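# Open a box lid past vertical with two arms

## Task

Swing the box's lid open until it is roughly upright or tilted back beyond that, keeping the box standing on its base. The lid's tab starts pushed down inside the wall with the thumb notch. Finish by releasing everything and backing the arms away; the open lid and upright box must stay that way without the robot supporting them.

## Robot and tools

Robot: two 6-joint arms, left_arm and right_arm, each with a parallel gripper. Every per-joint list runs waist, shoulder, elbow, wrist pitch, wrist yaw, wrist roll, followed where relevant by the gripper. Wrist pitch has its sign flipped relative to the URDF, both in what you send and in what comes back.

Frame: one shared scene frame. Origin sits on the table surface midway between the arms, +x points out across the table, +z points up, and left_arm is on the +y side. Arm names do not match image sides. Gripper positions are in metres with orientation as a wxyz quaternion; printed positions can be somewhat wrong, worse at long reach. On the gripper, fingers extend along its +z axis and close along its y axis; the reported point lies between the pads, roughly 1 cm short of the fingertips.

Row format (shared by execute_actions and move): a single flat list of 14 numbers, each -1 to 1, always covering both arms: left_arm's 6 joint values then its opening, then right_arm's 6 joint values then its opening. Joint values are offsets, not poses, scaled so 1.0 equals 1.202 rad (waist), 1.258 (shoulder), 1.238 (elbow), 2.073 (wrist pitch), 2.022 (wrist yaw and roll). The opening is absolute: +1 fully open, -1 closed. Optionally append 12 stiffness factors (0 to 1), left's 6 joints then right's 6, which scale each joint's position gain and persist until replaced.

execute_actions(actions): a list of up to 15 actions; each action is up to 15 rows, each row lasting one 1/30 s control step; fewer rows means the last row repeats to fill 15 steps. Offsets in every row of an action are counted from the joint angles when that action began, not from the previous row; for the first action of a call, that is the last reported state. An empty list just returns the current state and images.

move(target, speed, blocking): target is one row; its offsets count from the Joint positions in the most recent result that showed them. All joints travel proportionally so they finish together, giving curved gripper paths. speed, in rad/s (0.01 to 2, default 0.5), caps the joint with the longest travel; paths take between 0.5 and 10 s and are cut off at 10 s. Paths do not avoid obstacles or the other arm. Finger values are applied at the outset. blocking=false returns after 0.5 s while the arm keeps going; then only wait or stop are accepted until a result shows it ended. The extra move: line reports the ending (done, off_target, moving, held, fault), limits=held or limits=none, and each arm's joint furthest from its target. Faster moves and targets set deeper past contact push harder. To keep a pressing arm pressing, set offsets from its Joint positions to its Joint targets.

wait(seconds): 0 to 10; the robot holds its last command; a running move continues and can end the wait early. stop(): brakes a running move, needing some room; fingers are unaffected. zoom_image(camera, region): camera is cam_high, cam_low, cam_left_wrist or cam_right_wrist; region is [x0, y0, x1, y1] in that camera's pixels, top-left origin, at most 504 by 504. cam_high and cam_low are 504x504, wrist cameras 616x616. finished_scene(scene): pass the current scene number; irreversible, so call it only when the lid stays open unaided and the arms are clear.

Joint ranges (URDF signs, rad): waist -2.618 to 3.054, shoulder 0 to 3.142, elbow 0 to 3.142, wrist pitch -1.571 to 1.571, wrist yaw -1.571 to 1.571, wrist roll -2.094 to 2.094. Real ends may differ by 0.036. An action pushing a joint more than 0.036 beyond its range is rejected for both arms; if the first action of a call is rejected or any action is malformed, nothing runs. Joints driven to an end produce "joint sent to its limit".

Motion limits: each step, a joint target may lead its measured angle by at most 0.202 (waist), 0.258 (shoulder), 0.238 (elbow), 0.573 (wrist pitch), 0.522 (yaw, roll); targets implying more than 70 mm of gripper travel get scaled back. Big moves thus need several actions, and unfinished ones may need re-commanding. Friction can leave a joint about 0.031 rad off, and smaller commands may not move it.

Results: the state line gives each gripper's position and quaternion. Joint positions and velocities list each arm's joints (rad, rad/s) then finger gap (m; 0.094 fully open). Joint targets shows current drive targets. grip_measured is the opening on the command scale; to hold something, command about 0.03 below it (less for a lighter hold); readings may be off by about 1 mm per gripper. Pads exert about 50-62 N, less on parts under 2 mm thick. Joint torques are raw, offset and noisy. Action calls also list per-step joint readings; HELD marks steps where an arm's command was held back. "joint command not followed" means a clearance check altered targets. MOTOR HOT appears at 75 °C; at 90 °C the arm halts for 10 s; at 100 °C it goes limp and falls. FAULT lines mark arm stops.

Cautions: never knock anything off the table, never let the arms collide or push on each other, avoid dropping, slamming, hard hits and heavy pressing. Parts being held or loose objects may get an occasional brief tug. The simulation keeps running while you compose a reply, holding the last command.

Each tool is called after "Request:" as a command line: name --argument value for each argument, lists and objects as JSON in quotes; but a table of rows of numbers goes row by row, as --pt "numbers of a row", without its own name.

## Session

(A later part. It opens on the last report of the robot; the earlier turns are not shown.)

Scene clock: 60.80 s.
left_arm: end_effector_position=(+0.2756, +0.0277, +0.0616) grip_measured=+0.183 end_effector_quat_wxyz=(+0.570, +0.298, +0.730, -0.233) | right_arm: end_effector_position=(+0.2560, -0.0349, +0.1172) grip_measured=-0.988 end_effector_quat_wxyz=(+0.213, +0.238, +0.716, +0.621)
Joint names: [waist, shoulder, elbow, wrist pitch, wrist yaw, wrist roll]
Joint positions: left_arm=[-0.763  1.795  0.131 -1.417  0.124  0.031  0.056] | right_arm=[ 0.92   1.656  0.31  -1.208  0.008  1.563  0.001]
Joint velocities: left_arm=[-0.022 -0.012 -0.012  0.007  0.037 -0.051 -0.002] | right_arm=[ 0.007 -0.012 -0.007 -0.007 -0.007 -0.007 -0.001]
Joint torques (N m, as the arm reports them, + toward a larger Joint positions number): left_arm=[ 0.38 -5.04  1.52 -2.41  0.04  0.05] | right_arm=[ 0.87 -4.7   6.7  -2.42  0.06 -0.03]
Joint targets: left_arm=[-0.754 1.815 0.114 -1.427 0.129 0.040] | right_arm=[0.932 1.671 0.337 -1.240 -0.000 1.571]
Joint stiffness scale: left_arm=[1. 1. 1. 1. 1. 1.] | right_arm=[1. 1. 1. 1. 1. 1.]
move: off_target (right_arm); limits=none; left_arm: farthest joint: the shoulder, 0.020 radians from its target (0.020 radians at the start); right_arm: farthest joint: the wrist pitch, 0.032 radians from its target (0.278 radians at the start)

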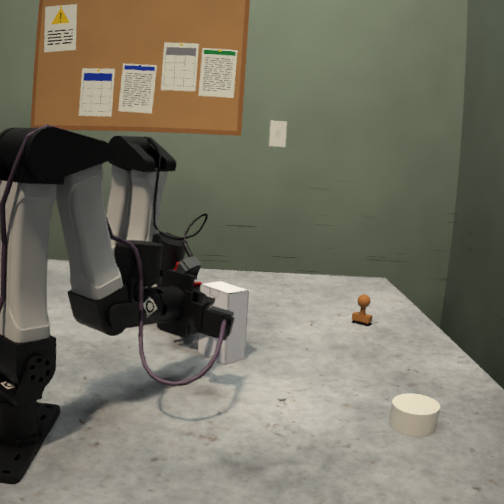

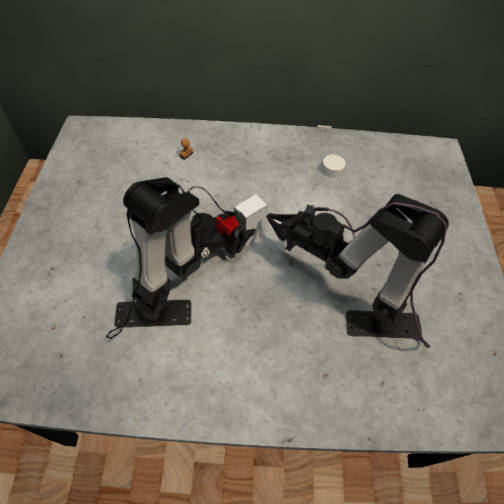

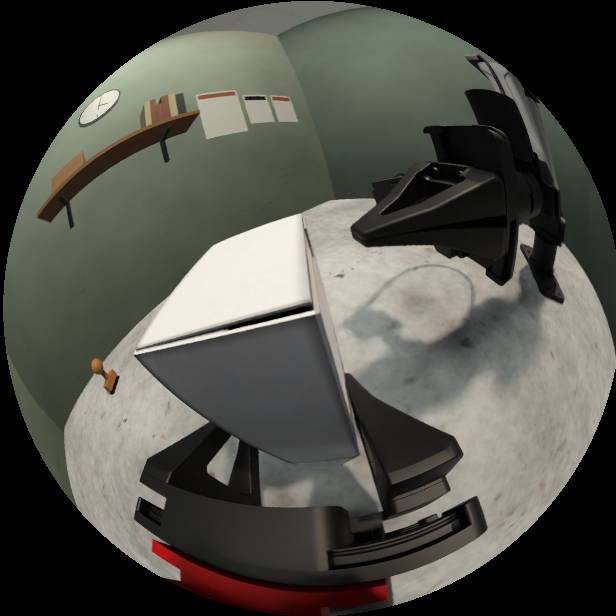

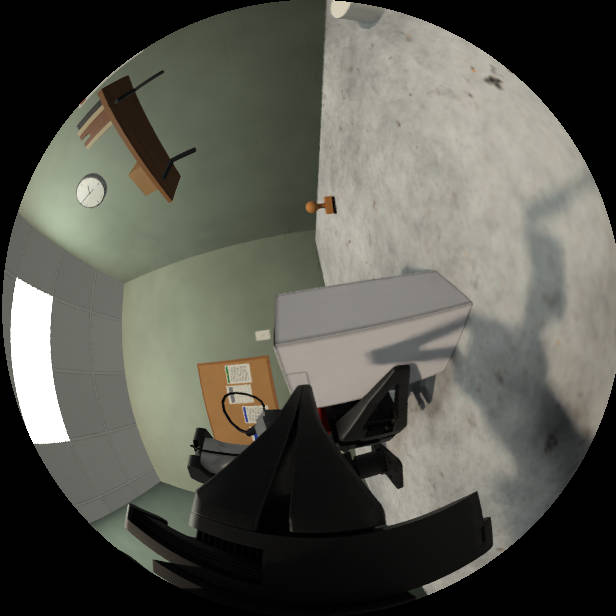

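Request:
execute_actions --actions '[[[0.0075,0.0159,-0.0137,-0.0048,0.0025,0.0045,0.16,0.01,0.0119,0.0218,-0.0154,-0.004,0.004,-1.0],[0.0075,0.0159,-0.0137,-0.0048,0.0025,0.0045,0.14,0.01,0.0119,0.0218,-0.0154,-0.004,0.004,-1.0],[0.0075,0.0159,-0.0137,-0.0048,0.0025,0.0045,0.12,0.01,0.0119,0.0218,-0.0154,-0.004,0.004,-1.0],[0.0075,0.0159,-0.0137,-0.0048,0.0025,0.0045,0.10,0.01,0.0119,0.0218,-0.0154,-0.004,0.004,-1.0],[0.0075,0.0159,-0.0137,-0.0048,0.0025,0.0045,0.09,0.01,0.0119,0.0218,-0.0154,-0.004,0.004,-1.0],[0.0075,0.0159,-0.0137,-0.0048,0.0025,0.0045,0.08,0.01,0.0119,0.0218,-0.0154,-0.004,0.004,-1.0],[0.0075,0.0159,-0.0137,-0.0048,0.0025,0.0045,0.07,0.01,0.0119,0.0218,-0.0154,-0.004,0.004,-1.0],[0.0075,0.0159,-0.0137,-0.0048,0.0025,0.0045,0.06,0.01,0.0119,0.0218,-0.0154,-0.004,0.004,-1.0],[0.0075,0.0159,-0.0137,-0.0048,0.0025,0.0045,0.05,0.01,0.0119,0.0218,-0.0154,-0.004,0.004,-1.0],[0.0075,0.0159,-0.0137,-0.0048,0.0025,0.0045,0.04,0.01,0.0119,0.0218,-0.0154,-0.004,0.004,-1.0],[0.0075,0.0159,-0.0137,-0.0048,0.0025,0.0045,0.03,0.01,0.0119,0.0218,-0.0154,-0.004,0.004,-1.0],[0.0075,0.0159,-0.0137,-0.0048,0.0025,0.0045,0.02,0.01,0.0119,0.0218,-0.0154,-0.004,0.004,-1.0]]]'

Request:
zoom_image --camera "cam_left_wrist" --region '[220, 150, 480, 410]'

Request:
zoom_image --camera "cam_right_wrist" --region '[230, 270, 430, 470]'

Request:
zoom_image --camera "cam_low" --region '[210, 180, 310, 270]'

Scene clock: 63.07 s.
left_arm: end_effector_position=(+0.2756, +0.0277, +0.0617) grip_measured=+0.034 end_effector_quat_wxyz=(+0.570, +0.298, +0.729, -0.233) | right_arm: end_effector_position=(+0.2560, -0.0348, +0.1174) grip_measured=-0.988 end_effector_quat_wxyz=(+0.213, +0.238, +0.715, +0.621)
Joint names: [waist, shoulder, elbow, wrist pitch, wrist yaw, wrist roll]
Joint positions: left_arm=[-0.763  1.795  0.131 -1.418  0.125  0.032  0.049] | right_arm=[ 0.92   1.656  0.31  -1.208  0.008  1.563  0.001]
Joint velocities: left_arm=[ 0.002 -0.002 -0.002  0.007  0.007 -0.007 -0.   ] | right_arm=[-0.002 -0.002  0.002  0.051 -0.037 -0.007 -0.001]
Joint torques (N m, as the arm reports them, + toward a larger Joint positions number): left_arm=[ 0.38 -5.05  1.52 -2.41  0.04  0.05] | right_arm=[ 0.88 -4.7   6.67 -2.42  0.05 -0.02]
Joint targets: left_arm=[-0.754 1.815 0.114 -1.428 0.129 0.040] | right_arm=[0.932 1.671 0.337 -1.240 -0.000 1.571]
Joint stiffness scale: left_arm=[1. 1. 1. 1. 1. 1.] | right_arm=[1. 1. 1. 1. 1. 1.]
Step readings (joint positions):
0: left_arm=[-0.763 1.795 0.131 -1.417 0.124 0.031] | right_arm=[0.920 1.656 0.310 -1.208 0.008 1.563]
1: left_arm=[-0.763 1.795 0.131 -1.417 0.124 0.031] | right_arm=[0.920 1.656 0.310 -1.208 0.008 1.563]
2: left_arm=[-0.763 1.795 0.131 -1.417 0.124 0.031] | right_arm=[0.920 1.656 0.310 -1.208 0.008 1.563]
4: left_arm=[-0.763 1.795 0.131 -1.418 0.125 0.031] | right_arm=[0.920 1.656 0.310 -1.208 0.008 1.563]
8: left_arm=[-0.763 1.795 0.131 -1.418 0.125 0.032] | right_arm=[0.920 1.656 0.310 -1.208 0.008 1.563]
15: Joint positions above

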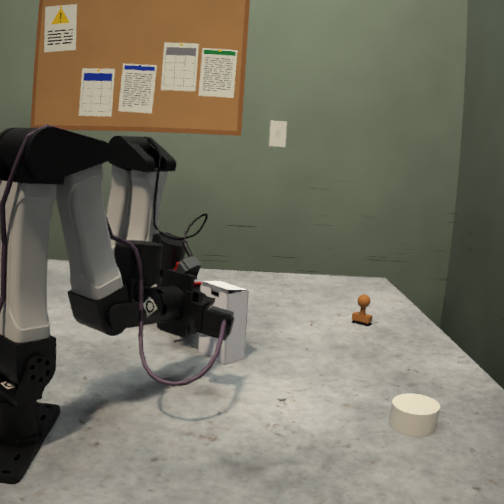

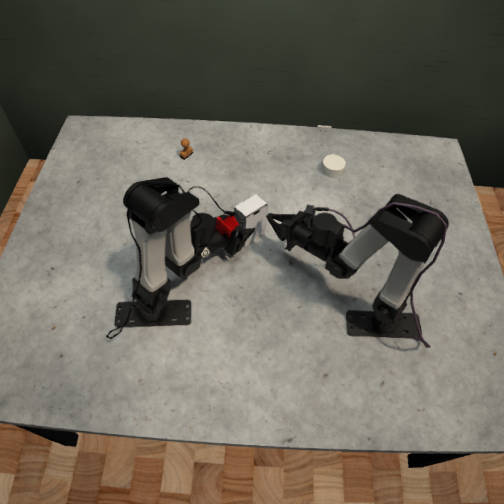

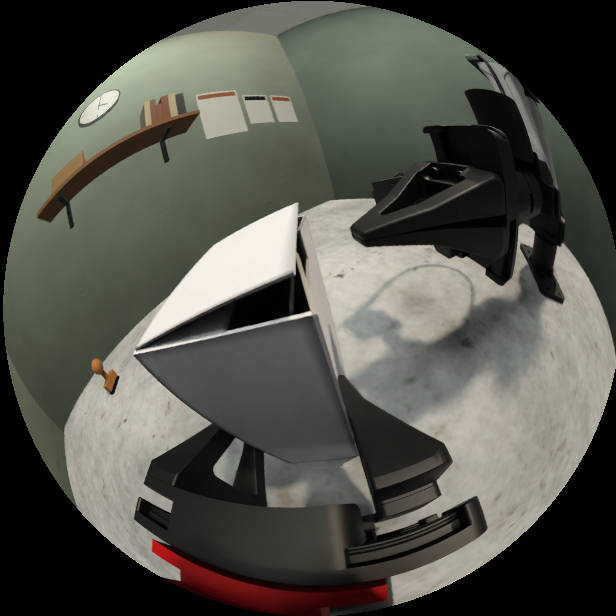

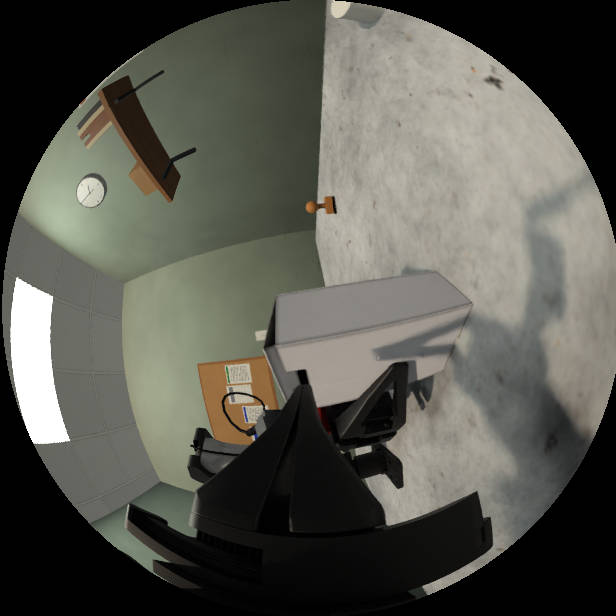

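Region (220, 150, 480, 410) of cam_left_wrist's 616x616 image, scaled by 1.938, with more detail than that image has.

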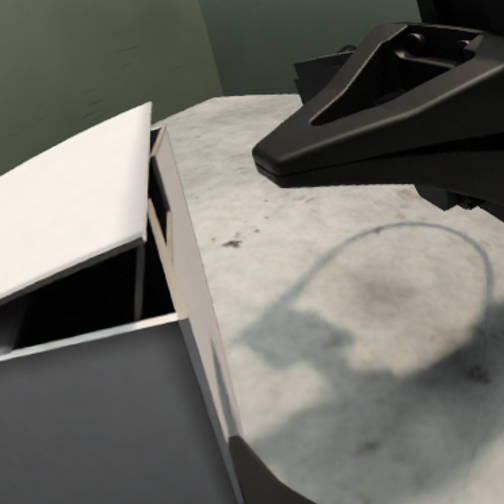

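Region (230, 270, 430, 470) of cam_right_wrist's 616x616 image, scaled by 2.520, with more detail than that image has.

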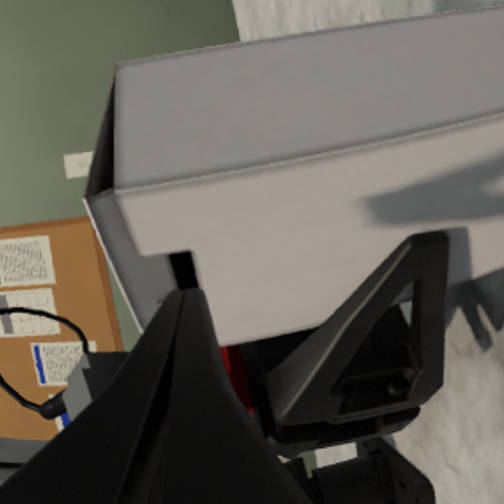

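Region (210, 180, 310, 270) of cam_low's 504x504 image, scaled by 5.040, with more detail than that image has; it fills the top 454 rows of this view, and the rest is white.

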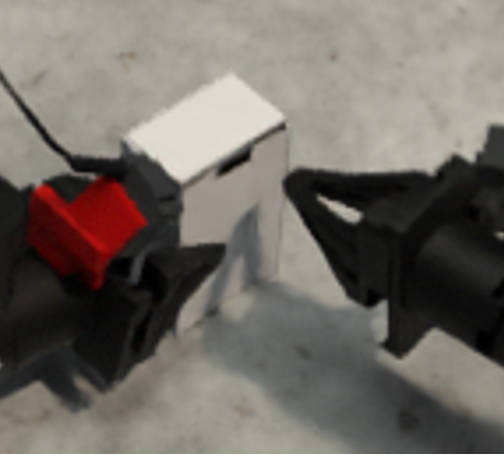

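Request:
execute_actions --actions '[]'

Request:
zoom_image --camera "cam_left_wrist" --region '[220, 150, 480, 410]'

Request:
zoom_image --camera "cam_high" --region '[160, 250, 280, 370]'

Scene clock: 63.53 s.
left_arm: end_effector_position=(+0.2756, +0.0277, +0.0617) grip_measured=+0.034 end_effector_quat_wxyz=(+0.570, +0.298, +0.729, -0.233) | right_arm: end_effector_position=(+0.2560, -0.0348, +0.1174) grip_measured=-0.988 end_effector_quat_wxyz=(+0.213, +0.238, +0.715, +0.621)
Joint names: [waist, shoulder, elbow, wrist pitch, wrist yaw, wrist roll]
Joint positions: left_arm=[-0.763  1.795  0.131 -1.418  0.125  0.032  0.049] | right_arm=[ 0.92   1.656  0.31  -1.208  0.008  1.563  0.001]
Joint velocities: left_arm=[ 0.007  0.017 -0.002 -0.007 -0.022  0.037 -0.001] | right_arm=[-0.012  0.002 -0.002  0.066  0.022 -0.007  0.001]
Joint torques (N m, as the arm reports them, + toward a larger Joint positions number): left_arm=[ 0.37 -5.04  1.52 -2.42  0.03  0.05] | right_arm=[ 0.88 -4.73  6.67 -2.42  0.05 -0.03]
Joint targets: left_arm=[-0.754 1.815 0.114 -1.428 0.129 0.040] | right_arm=[0.932 1.671 0.337 -1.240 -0.000 1.571]
Joint stiffness scale: left_arm=[1. 1. 1. 1. 1. 1.] | right_arm=[1. 1. 1. 1. 1. 1.]

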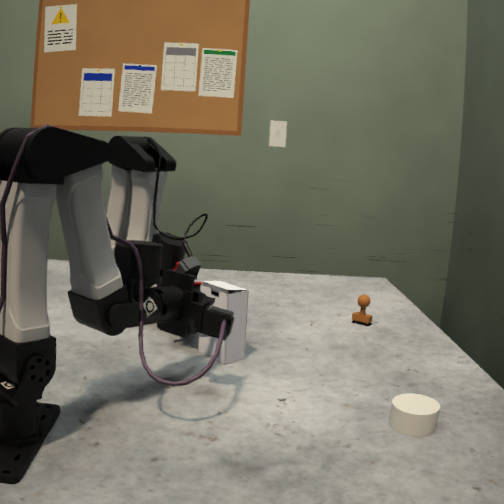

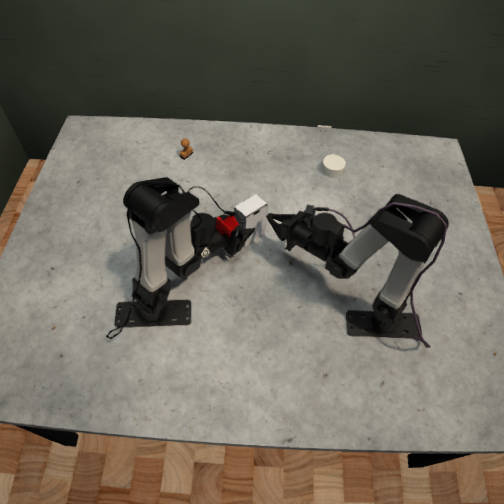

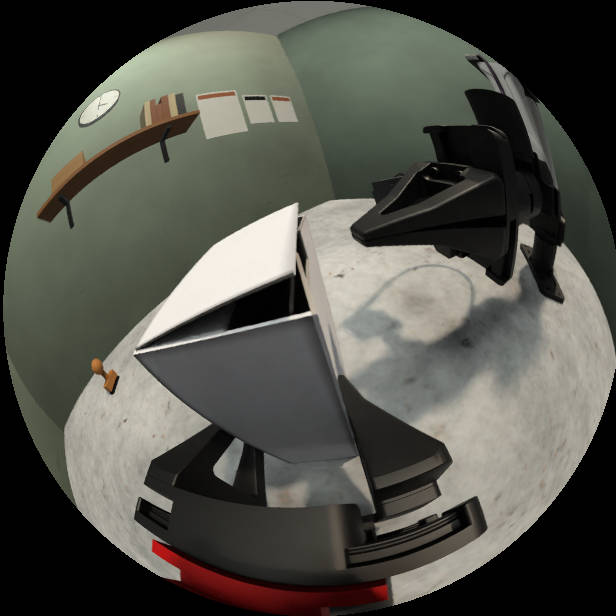

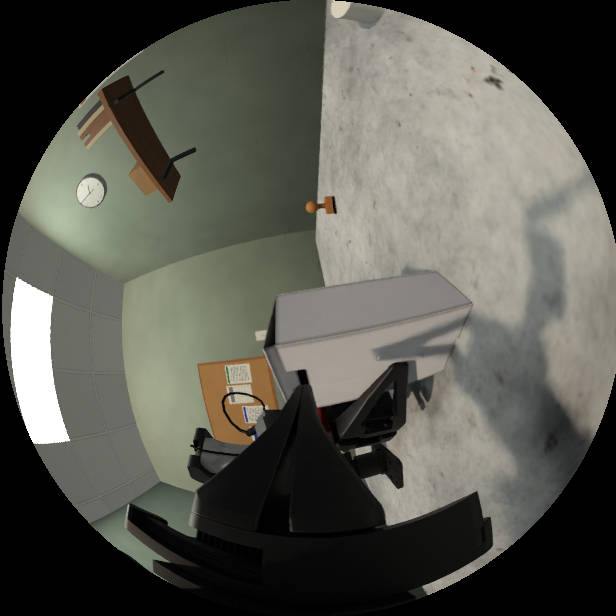

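Region (220, 150, 480, 410) of cam_left_wrist's 616x616 image, scaled by 1.938, with more detail than that image has.

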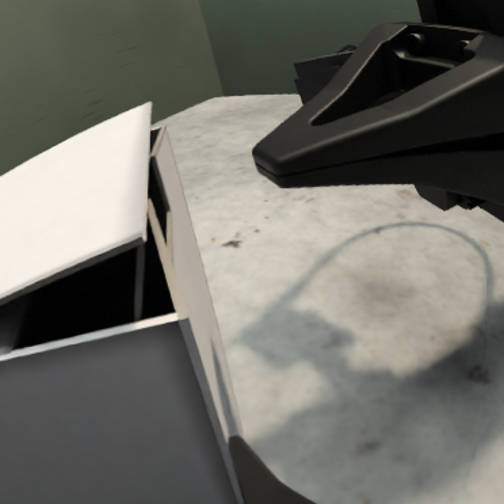

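Region (160, 250, 280, 370) of cam_high's 504x504 image, scaled by 4.200, with more detail than that image has.

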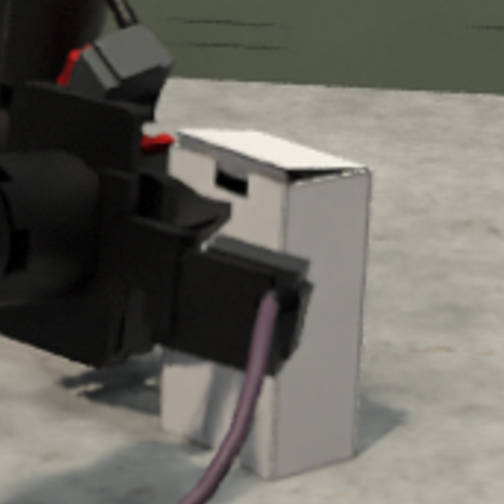

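Request:
move --target '[0.0075, 0.0159, -0.0137, -0.0048, 0.002, 0.004, 0.02, 0.0441, 0.0358, 0.0654, -0.0154, -0.004, 0.004, -1.0]' --speed 0.15

Request:
zoom_image --camera "cam_left_wrist" --region '[220, 150, 480, 410]'

Request:
zoom_image --camera "cam_right_wrist" --region '[230, 270, 430, 470]'

Request:
zoom_image --camera "cam_high" --region '[160, 250, 280, 370]'

Request:
zoom_image --camera "cam_low" --region '[210, 180, 310, 270]'

Scene clock: 73.40 s.
left_arm: end_effector_position=(+0.2756, +0.0277, +0.0617) grip_measured=+0.034 end_effector_quat_wxyz=(+0.570, +0.298, +0.729, -0.233) | right_arm: end_effector_position=(+0.2506, -0.0134, +0.1266) grip_measured=-0.988 end_effector_quat_wxyz=(+0.203, +0.221, +0.711, +0.636)
Joint names: [waist, shoulder, elbow, wrist pitch, wrist yaw, wrist roll]
Joint positions: left_arm=[-0.763  1.795  0.131 -1.418  0.125  0.032  0.049] | right_arm=[ 0.962  1.684  0.364 -1.21   0.008  1.563  0.001]
Joint velocities: left_arm=[ 0.007  0.012  0.007  0.095 -0.11  -0.007  0.   ] | right_arm=[-0.007  0.007 -0.007 -0.007 -0.066  0.007 -0.001]
Joint torques (N m, as the arm reports them, + toward a larger Joint positions number): left_arm=[ 0.38 -5.04  1.52 -2.42  0.03  0.04] | right_arm=[ 0.81 -4.97  6.69 -2.41  0.05 -0.03]
Joint targets: left_arm=[-0.754 1.815 0.114 -1.428 0.129 0.040] | right_arm=[0.973 1.701 0.391 -1.240 -0.000 1.571]
Joint stiffness scale: left_arm=[1. 1. 1. 1. 1. 1.] | right_arm=[1. 1. 1. 1. 1. 1.]
move: off_target (right_arm); limits=none; left_arm: farthest joint: the shoulder, 0.020 radians from its target (0.020 radians at the start); right_arm: farthest joint: the wrist pitch, 0.030 radians from its target (0.032 radians at the start)

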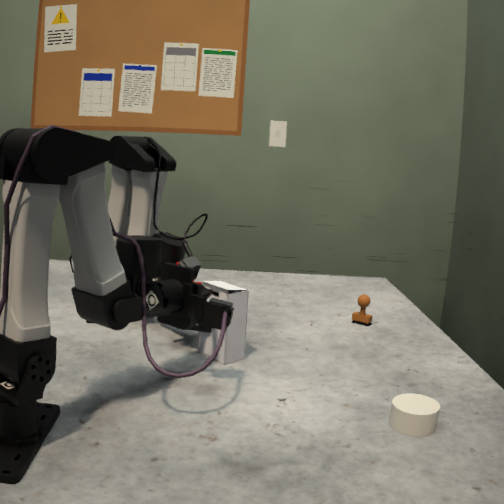

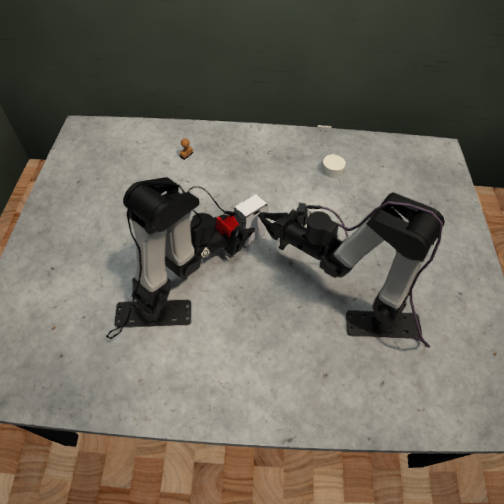

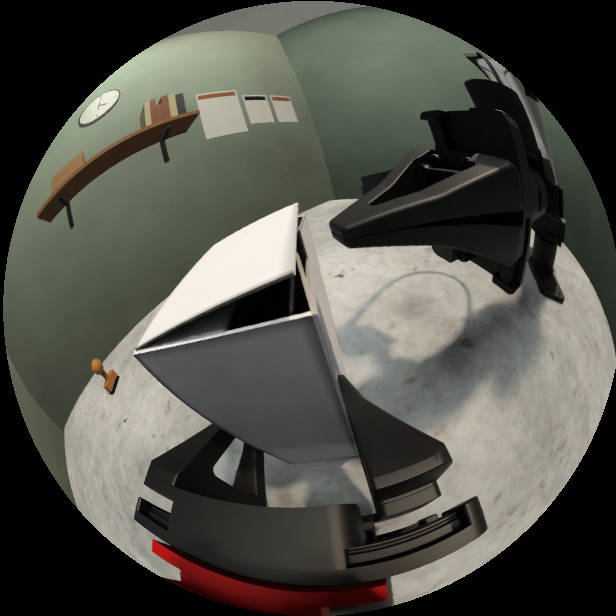

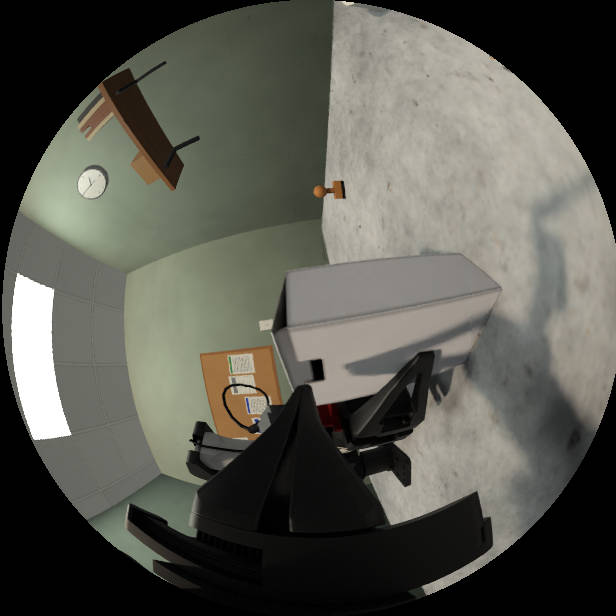

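Region (220, 150, 480, 410) of cam_left_wrist's 616x616 image, scaled by 1.938, with more detail than that image has.

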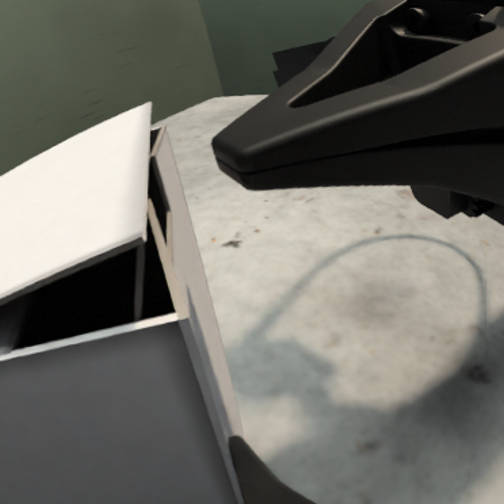

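Region (230, 270, 430, 470) of cam_right_wrist's 616x616 image, scaled by 2.520, with more detail than that image has.

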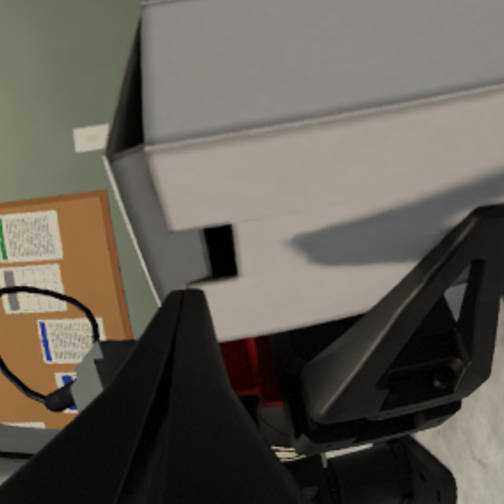

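Region (160, 250, 280, 370) of cam_high's 504x504 image, scaled by 4.200, with more detail than that image has.

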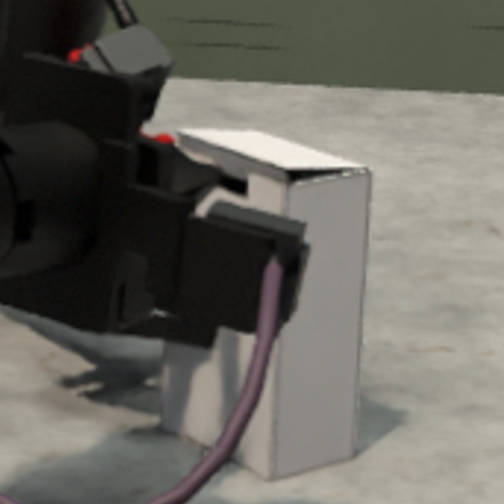

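Region (210, 180, 310, 270) of cam_low's 504x504 image, scaled by 5.040, with more detail than that image has; it fills the top 454 rows of this view, and the rest is white.

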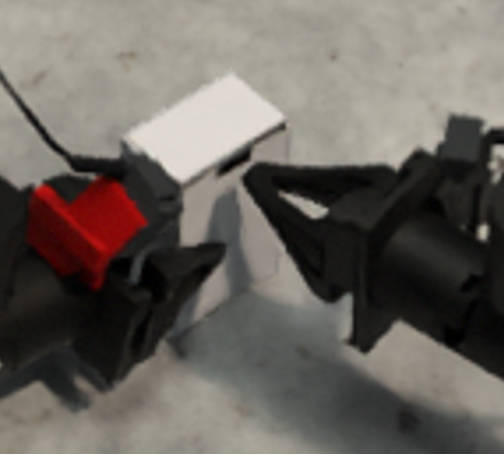

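Request:
move --target '[0.0075, 0.0159, -0.0137, -0.0048, 0.002, 0.004, 0.02, -0.0191, 0.0453, 0.0541, -0.0145, -0.004, 0.004, -1.0]' --speed 0.12

Request:
zoom_image --camera "cam_left_wrist" --region '[220, 150, 480, 410]'

Request:
zoom_image --camera "cam_right_wrist" --region '[230, 270, 430, 470]'

Request:
zoom_image --camera "cam_low" --region '[210, 180, 310, 270]'

Scene clock: 78.43 s.
left_arm: end_effector_position=(+0.2756, +0.0277, +0.0617) grip_measured=+0.034 end_effector_quat_wxyz=(+0.570, +0.298, +0.729, -0.233) | right_arm: end_effector_position=(+0.2604, -0.0074, +0.1251) grip_measured=-0.988 end_effector_quat_wxyz=(+0.207, +0.225, +0.710, +0.634)
Joint names: [waist, shoulder, elbow, wrist pitch, wrist yaw, wrist roll]
Joint positions: left_arm=[-0.763  1.795  0.131 -1.418  0.125  0.032  0.049] | right_arm=[ 0.951  1.724  0.405 -1.21   0.008  1.563  0.001]
Joint velocities: left_arm=[-0.012 -0.007 -0.017  0.022 -0.007 -0.007 -0.001] | right_arm=[ 0.002 -0.012  0.007  0.007  0.037  0.022  0.   ]
Joint torques (N m, as the arm reports them, + toward a larger Joint positions number): left_arm=[ 0.38 -5.05  1.51 -2.42  0.03  0.04] | right_arm=[-1.02 -5.43  6.76 -2.4   0.05 -0.03]
Joint targets: left_arm=[-0.754 1.815 0.114 -1.428 0.129 0.040] | right_arm=[0.939 1.741 0.431 -1.239 -0.000 1.571]
Joint stiffness scale: left_arm=[1. 1. 1. 1. 1. 1.] | right_arm=[1. 1. 1. 1. 1. 1.]
move: off_target (right_arm); limits=none; left_arm: farthest joint: the shoulder, 0.020 radians from its target (0.020 radians at the start); right_arm: farthest joint: the wrist pitch, 0.031 radians from its target (0.031 radians at the start)

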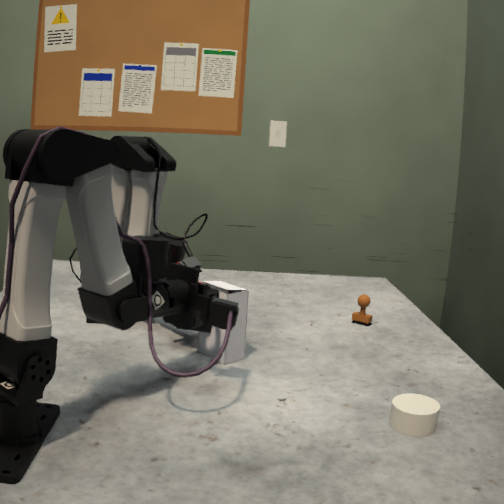

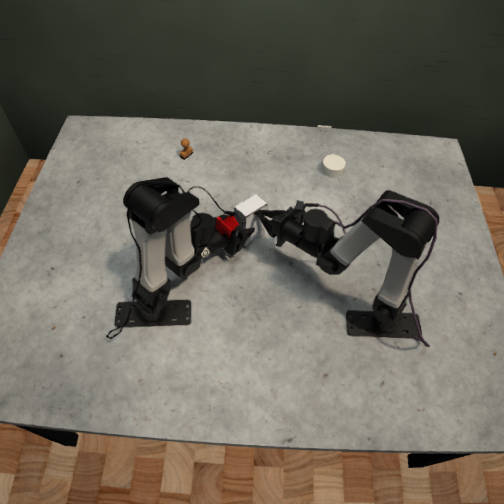

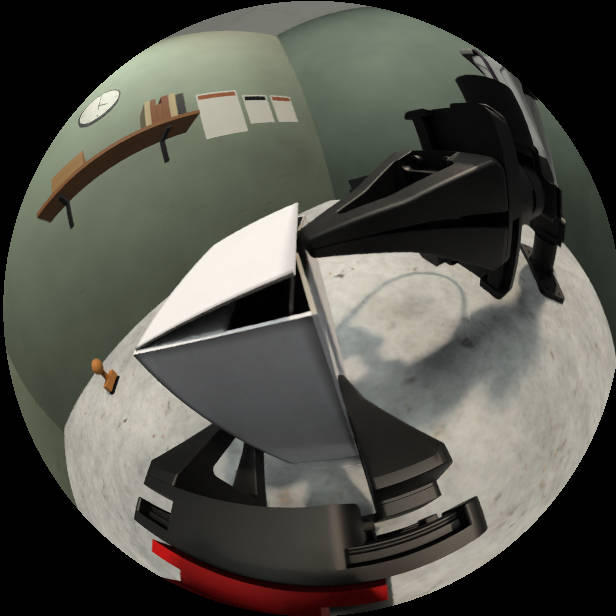

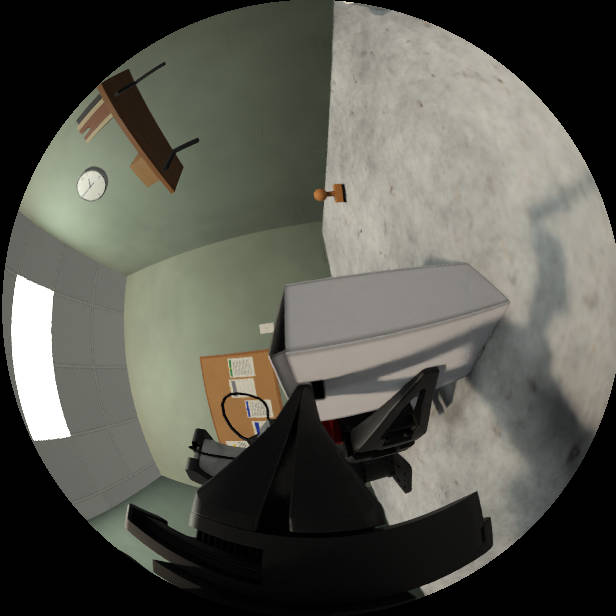

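Region (220, 150, 480, 410) of cam_left_wrist's 616x616 image, scaled by 1.938, with more detail than that image has.

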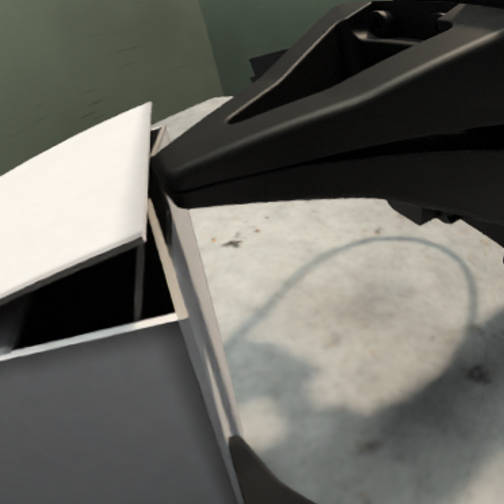

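Region (230, 270, 430, 470) of cam_right_wrist's 616x616 image, scaled by 2.520, with more detail than that image has.

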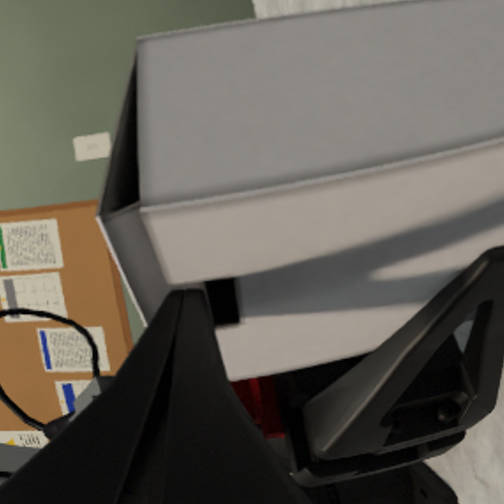

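Region (210, 180, 310, 270) of cam_low's 504x504 image, scaled by 5.040, with more detail than that image has; it fills the top 454 rows of this view, and the rest is white.

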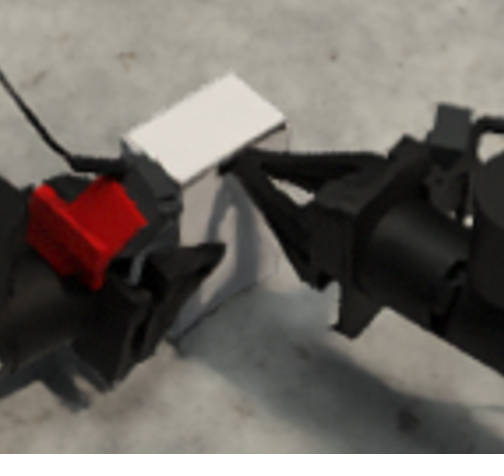

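Request:
move --target '[0.0075, 0.0159, -0.0137, -0.0048, 0.002, 0.004, 0.02, -0.01, 0.0413, 0.0525, -0.014, -0.004, 0.004, -1.0]' --speed 0.1

Request:
zoom_image --camera "cam_left_wrist" --region '[180, 130, 460, 410]'

Request:
zoom_image --camera "cam_right_wrist" --region '[230, 270, 430, 470]'

Scene clock: 81.63 s.
left_arm: end_effector_position=(+0.2763, +0.0283, +0.0617) grip_measured=+0.034 end_effector_quat_wxyz=(+0.571, +0.297, +0.730, -0.231) | right_arm: end_effector_position=(+0.2650, +0.0009, +0.1235) grip_measured=-0.988 end_effector_quat_wxyz=(+0.205, +0.223, +0.711, +0.635)
Joint names: [waist, shoulder, elbow, wrist pitch, wrist yaw, wrist roll]
Joint positions: left_arm=[-0.763  1.795  0.131 -1.418  0.119  0.032  0.049] | right_arm=[ 0.951  1.76   0.441 -1.21   0.001  1.563  0.001]
Joint velocities: left_arm=[-0.012 -0.002 -0.012  0.022 -0.022  0.022 -0.   ] | right_arm=[ 0.002 -0.007 -0.002 -0.051 -0.051 -0.037 -0.   ]
Joint torques (N m, as the arm reports them, + toward a larger Joint positions number): left_arm=[ 0.38 -5.04  1.52 -2.42  0.08  0.04] | right_arm=[-1.02 -5.92  6.9  -2.4   0.12 -0.03]
Joint targets: left_arm=[-0.754 1.815 0.114 -1.428 0.129 0.040] | right_arm=[0.939 1.776 0.470 -1.239 -0.001 1.571]
Joint stiffness scale: left_arm=[1. 1. 1. 1. 1. 1.] | right_arm=[1. 1. 1. 1. 1. 1.]
move: off_target (right_arm); limits=none; left_arm: farthest joint: the shoulder, 0.020 radians from its target (0.020 radians at the start); right_arm: farthest joint: the elbow, 0.029 radians from its target (0.065 radians at the start)

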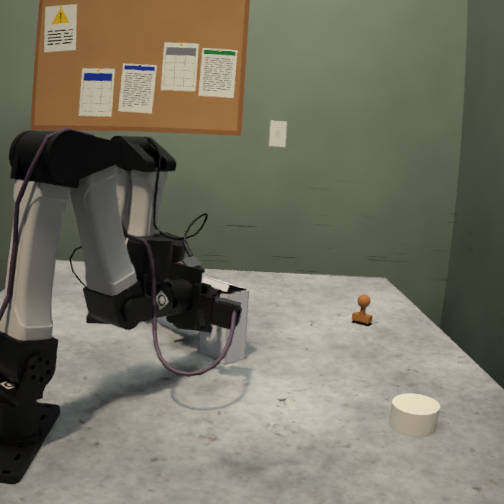

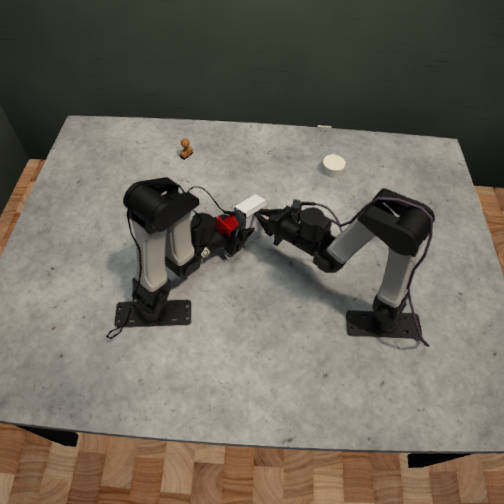

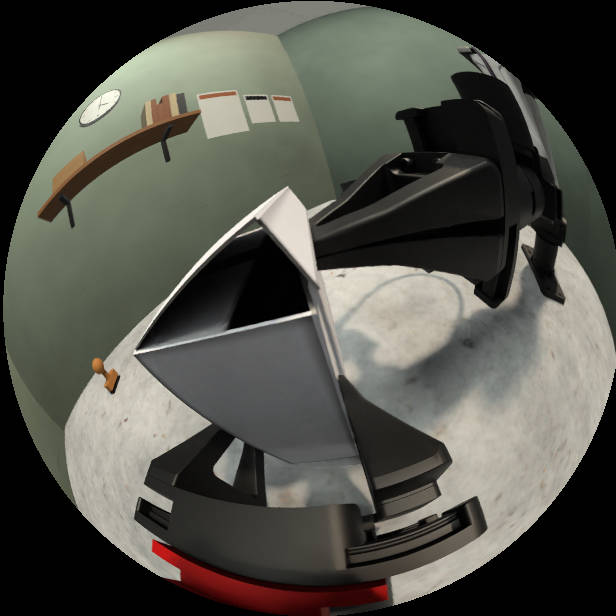

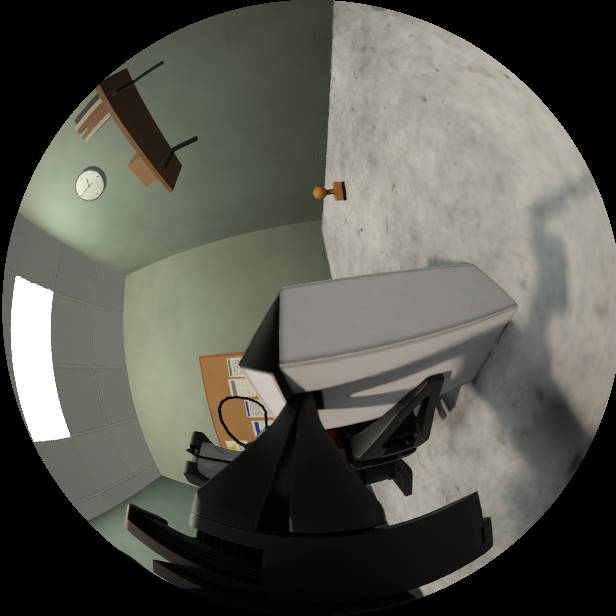

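Region (180, 130, 460, 410) of cam_left_wrist's 616x616 image, scaled by 1.800, with more detail than that image has.

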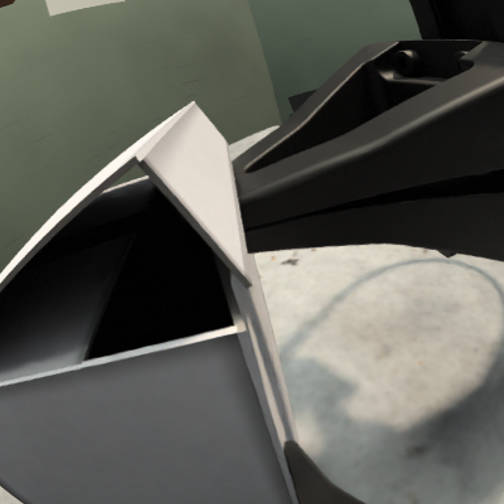

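Region (230, 270, 430, 470) of cam_right_wrist's 616x616 image, scaled by 2.520, with more detail than that image has.

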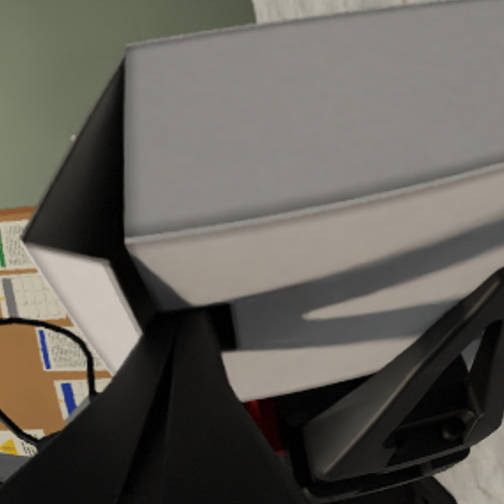

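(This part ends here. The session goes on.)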